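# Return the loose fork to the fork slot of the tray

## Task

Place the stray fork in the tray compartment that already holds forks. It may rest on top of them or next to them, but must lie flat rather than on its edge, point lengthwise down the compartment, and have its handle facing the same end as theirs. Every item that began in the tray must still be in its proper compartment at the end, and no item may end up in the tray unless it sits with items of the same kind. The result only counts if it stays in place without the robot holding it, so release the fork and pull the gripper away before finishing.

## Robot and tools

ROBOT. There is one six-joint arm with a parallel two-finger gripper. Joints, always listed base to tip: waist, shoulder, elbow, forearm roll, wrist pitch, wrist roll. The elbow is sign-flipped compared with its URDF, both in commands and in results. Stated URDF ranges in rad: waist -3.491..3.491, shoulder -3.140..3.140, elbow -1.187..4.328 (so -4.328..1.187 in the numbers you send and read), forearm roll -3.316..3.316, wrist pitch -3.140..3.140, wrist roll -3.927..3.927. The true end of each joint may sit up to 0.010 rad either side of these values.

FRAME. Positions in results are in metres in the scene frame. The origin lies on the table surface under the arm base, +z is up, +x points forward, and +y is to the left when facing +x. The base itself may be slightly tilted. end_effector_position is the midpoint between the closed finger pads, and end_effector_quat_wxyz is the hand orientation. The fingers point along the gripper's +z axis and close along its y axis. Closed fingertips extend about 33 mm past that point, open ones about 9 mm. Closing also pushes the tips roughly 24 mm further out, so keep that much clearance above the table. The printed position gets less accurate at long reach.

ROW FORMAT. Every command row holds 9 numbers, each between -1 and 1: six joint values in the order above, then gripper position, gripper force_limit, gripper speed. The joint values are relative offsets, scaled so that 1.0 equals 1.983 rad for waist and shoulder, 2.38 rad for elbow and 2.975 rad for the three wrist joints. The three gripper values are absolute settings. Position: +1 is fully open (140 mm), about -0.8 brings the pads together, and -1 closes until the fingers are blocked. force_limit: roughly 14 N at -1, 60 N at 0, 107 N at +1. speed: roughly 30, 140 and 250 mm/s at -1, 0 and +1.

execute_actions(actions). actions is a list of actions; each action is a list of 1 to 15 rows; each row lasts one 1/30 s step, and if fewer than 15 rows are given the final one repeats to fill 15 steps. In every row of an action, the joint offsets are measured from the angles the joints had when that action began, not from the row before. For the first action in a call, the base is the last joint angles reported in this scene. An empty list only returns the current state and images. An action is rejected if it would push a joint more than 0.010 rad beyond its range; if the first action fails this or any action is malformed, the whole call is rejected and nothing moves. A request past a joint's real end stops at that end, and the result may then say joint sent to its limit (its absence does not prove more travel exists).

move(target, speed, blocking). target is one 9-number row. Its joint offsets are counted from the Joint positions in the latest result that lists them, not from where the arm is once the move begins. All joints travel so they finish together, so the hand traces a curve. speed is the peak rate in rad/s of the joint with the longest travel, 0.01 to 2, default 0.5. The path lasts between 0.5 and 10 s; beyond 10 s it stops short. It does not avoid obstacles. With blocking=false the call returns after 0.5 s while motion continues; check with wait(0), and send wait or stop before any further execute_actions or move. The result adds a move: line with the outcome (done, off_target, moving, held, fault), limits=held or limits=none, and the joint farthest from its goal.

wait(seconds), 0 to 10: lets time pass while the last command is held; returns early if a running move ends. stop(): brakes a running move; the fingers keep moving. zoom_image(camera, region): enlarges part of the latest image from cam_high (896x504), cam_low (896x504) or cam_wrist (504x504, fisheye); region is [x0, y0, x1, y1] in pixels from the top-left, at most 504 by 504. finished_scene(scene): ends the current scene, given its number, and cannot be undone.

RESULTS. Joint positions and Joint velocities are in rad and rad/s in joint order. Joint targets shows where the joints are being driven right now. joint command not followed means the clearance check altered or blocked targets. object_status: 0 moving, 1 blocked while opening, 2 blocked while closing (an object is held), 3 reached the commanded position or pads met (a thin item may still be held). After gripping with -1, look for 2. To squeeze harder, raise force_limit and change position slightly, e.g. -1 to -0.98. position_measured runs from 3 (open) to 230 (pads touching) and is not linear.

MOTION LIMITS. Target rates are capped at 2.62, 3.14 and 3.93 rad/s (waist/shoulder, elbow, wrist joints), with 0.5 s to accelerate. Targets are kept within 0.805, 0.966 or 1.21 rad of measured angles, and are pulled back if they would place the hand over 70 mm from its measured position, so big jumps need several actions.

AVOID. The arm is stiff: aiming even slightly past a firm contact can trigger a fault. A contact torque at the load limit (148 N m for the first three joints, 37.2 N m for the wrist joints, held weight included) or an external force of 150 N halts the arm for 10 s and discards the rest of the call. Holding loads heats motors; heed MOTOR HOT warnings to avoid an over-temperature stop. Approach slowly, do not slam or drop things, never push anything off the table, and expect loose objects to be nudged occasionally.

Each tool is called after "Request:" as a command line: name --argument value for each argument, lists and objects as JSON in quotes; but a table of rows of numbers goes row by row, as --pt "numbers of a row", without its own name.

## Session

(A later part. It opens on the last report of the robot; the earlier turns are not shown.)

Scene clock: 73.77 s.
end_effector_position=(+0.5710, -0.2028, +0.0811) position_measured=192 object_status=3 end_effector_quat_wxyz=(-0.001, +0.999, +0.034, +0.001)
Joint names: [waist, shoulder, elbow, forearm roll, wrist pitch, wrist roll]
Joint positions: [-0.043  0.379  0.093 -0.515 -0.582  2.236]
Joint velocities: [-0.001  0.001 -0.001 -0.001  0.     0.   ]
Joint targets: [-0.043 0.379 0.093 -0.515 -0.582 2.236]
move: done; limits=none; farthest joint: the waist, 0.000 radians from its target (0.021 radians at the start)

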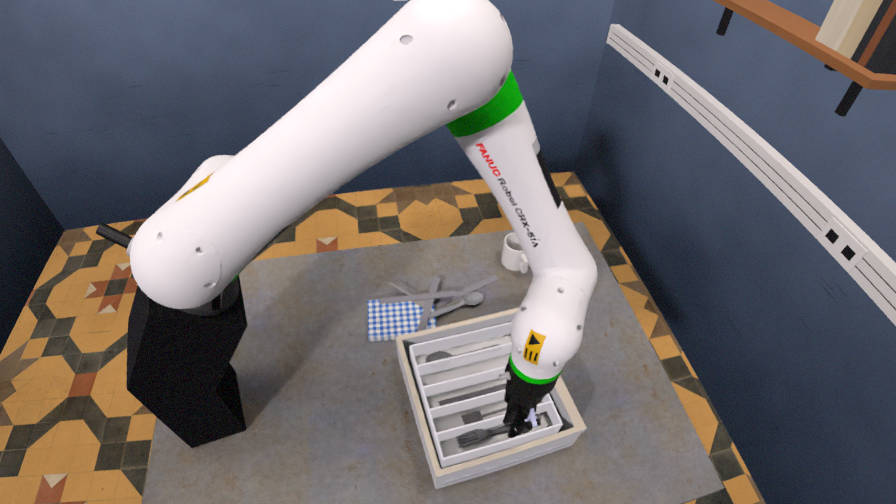

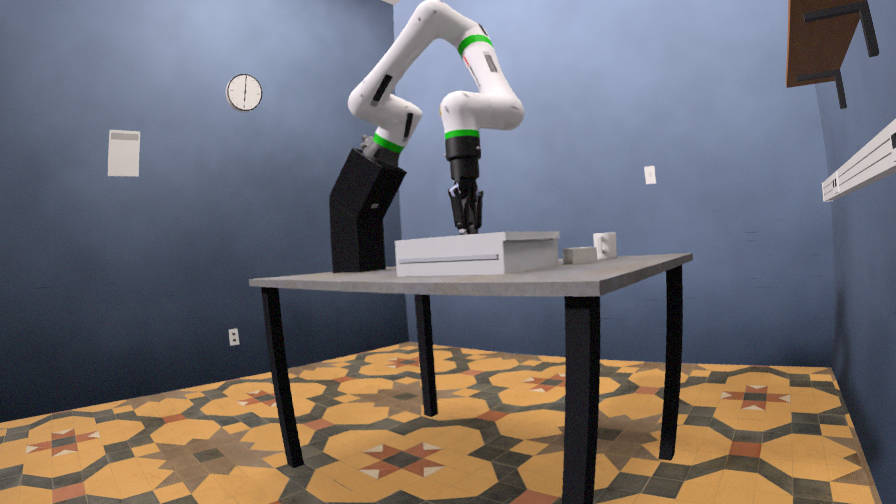

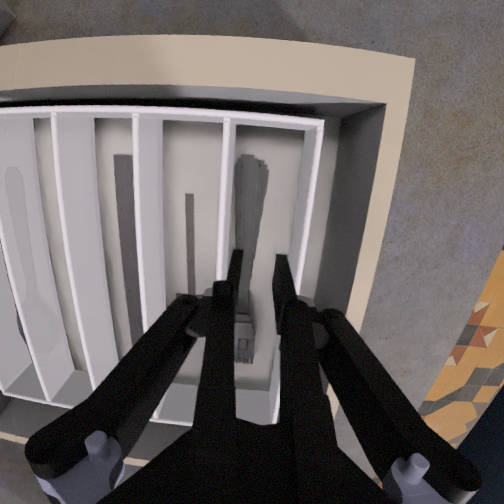

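Request:
move --target '[-0.035,-0.14,0.04,0.02,-0.08,0,-0.5,0,0]'

Request:
move --target '[0,0,0,0,0,0,0.5,0,1]'

Request:
zoom_image --camera "cam_wrist" --region '[170,100,370,340]'

Request:
zoom_image --camera "cam_high" --region '[430,400,570,470]'

Scene clock: 76.53 s.
end_effector_position=(+0.5480, -0.1905, +0.2134) position_measured=192 object_status=3 end_effector_quat_wxyz=(-0.014, +0.998, +0.056, -0.017)
Joint names: [waist, shoulder, elbow, forearm roll, wrist pitch, wrist roll]
Joint positions: [-0.112  0.102  0.188 -0.455 -0.82   2.236]
Joint velocities: [-0.001 -0.001 -0.    -0.001 -0.001 -0.   ]
Joint targets: [-0.113 0.102 0.188 -0.455 -0.820 2.236]
move: done; limits=none; farthest joint: the waist, 0.000 radians from its target (0.069 radians at the start)

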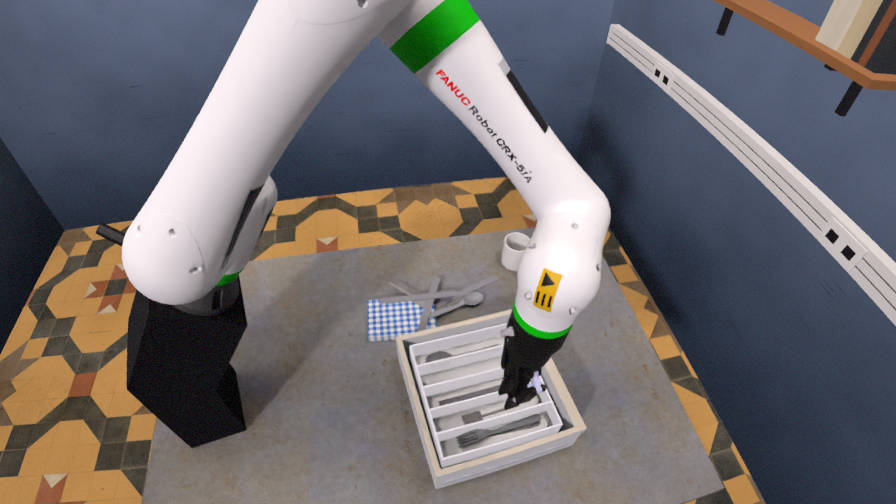

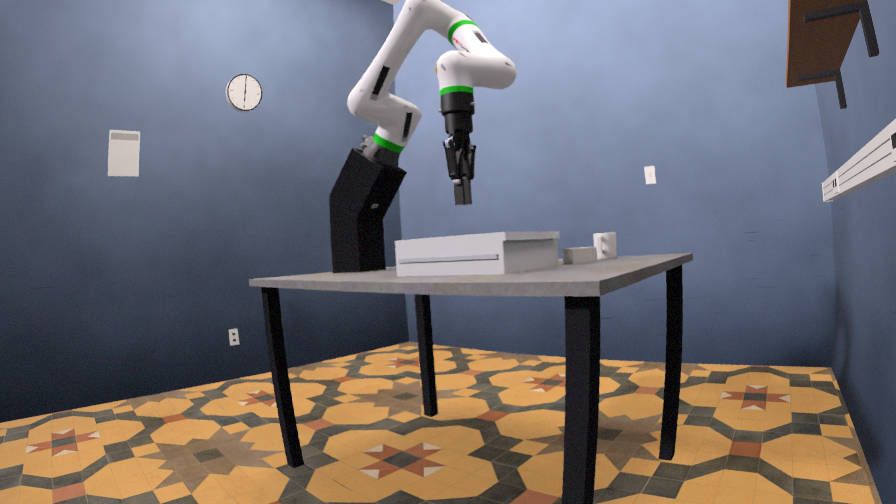

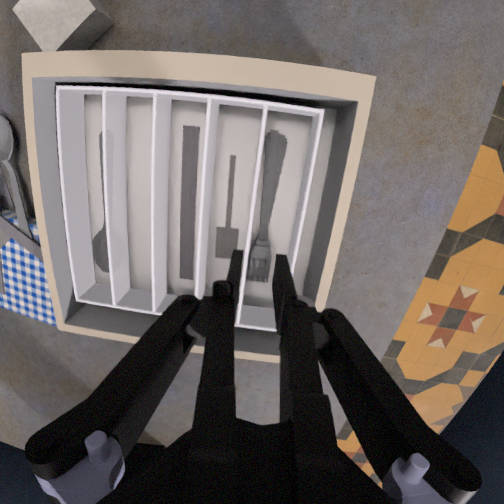

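Scene clock: 77.10 s.
end_effector_position=(+0.5480, -0.1905, +0.2135) position_measured=66 object_status=3 end_effector_quat_wxyz=(-0.014, +0.998, +0.056, -0.017)
Joint names: [waist, shoulder, elbow, forearm roll, wrist pitch, wrist roll]
Joint positions: [-0.112  0.102  0.188 -0.455 -0.82   2.236]
Joint velocities: [ 0.001  0.    -0.001  0.001 -0.    -0.001]
Joint targets: [-0.112 0.102 0.188 -0.455 -0.820 2.236]
move: done; limits=none; farthest joint: the waist, 0.000 radians from its target (0.000 radians at the start)

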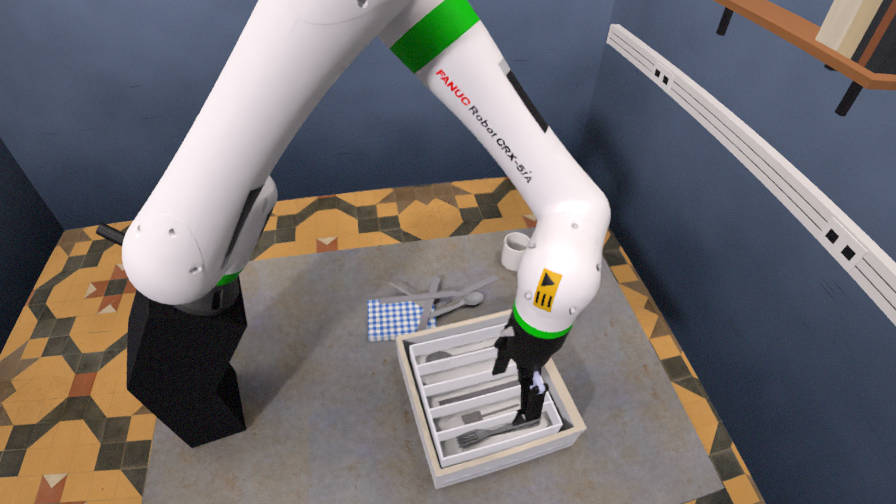

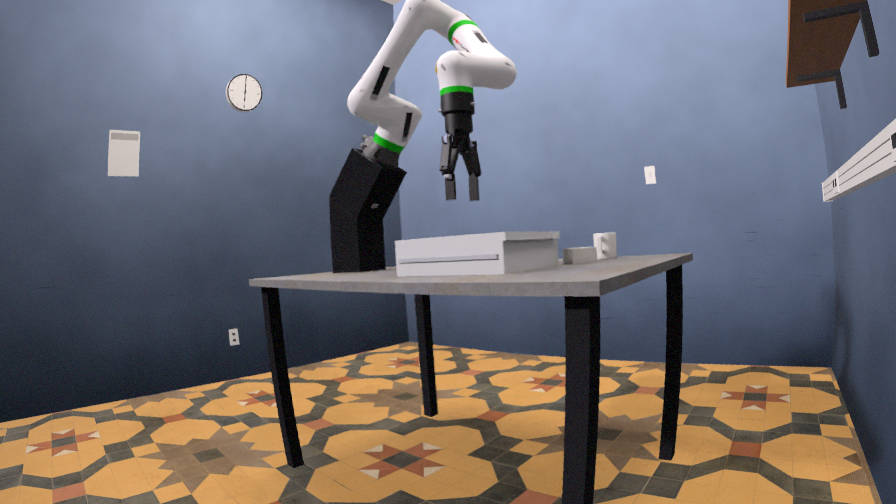

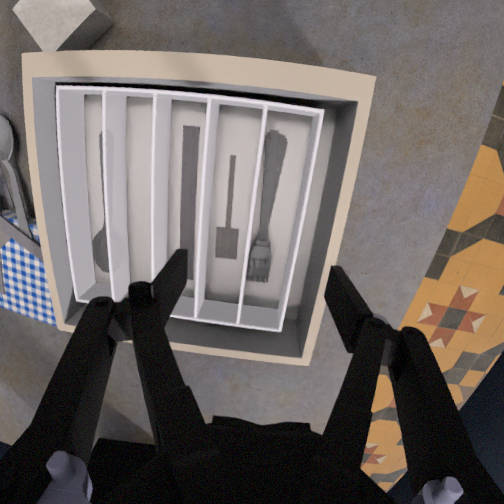

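Region (170, 100, 370, 340) of cam_wrist's 504x504 image, scaled by 2.100, with more detail than that image has.

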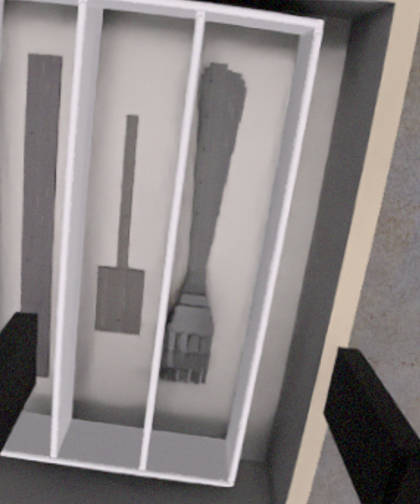

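Region (430, 400, 570, 470) of cam_high's 896x504 image, scaled by 3.600, with more detail than that image has.

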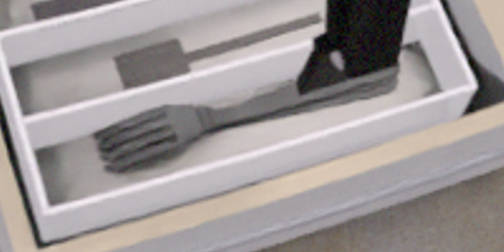

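Flat.

Request:
finished_scene --scene 1

The scene is finished: the task was done.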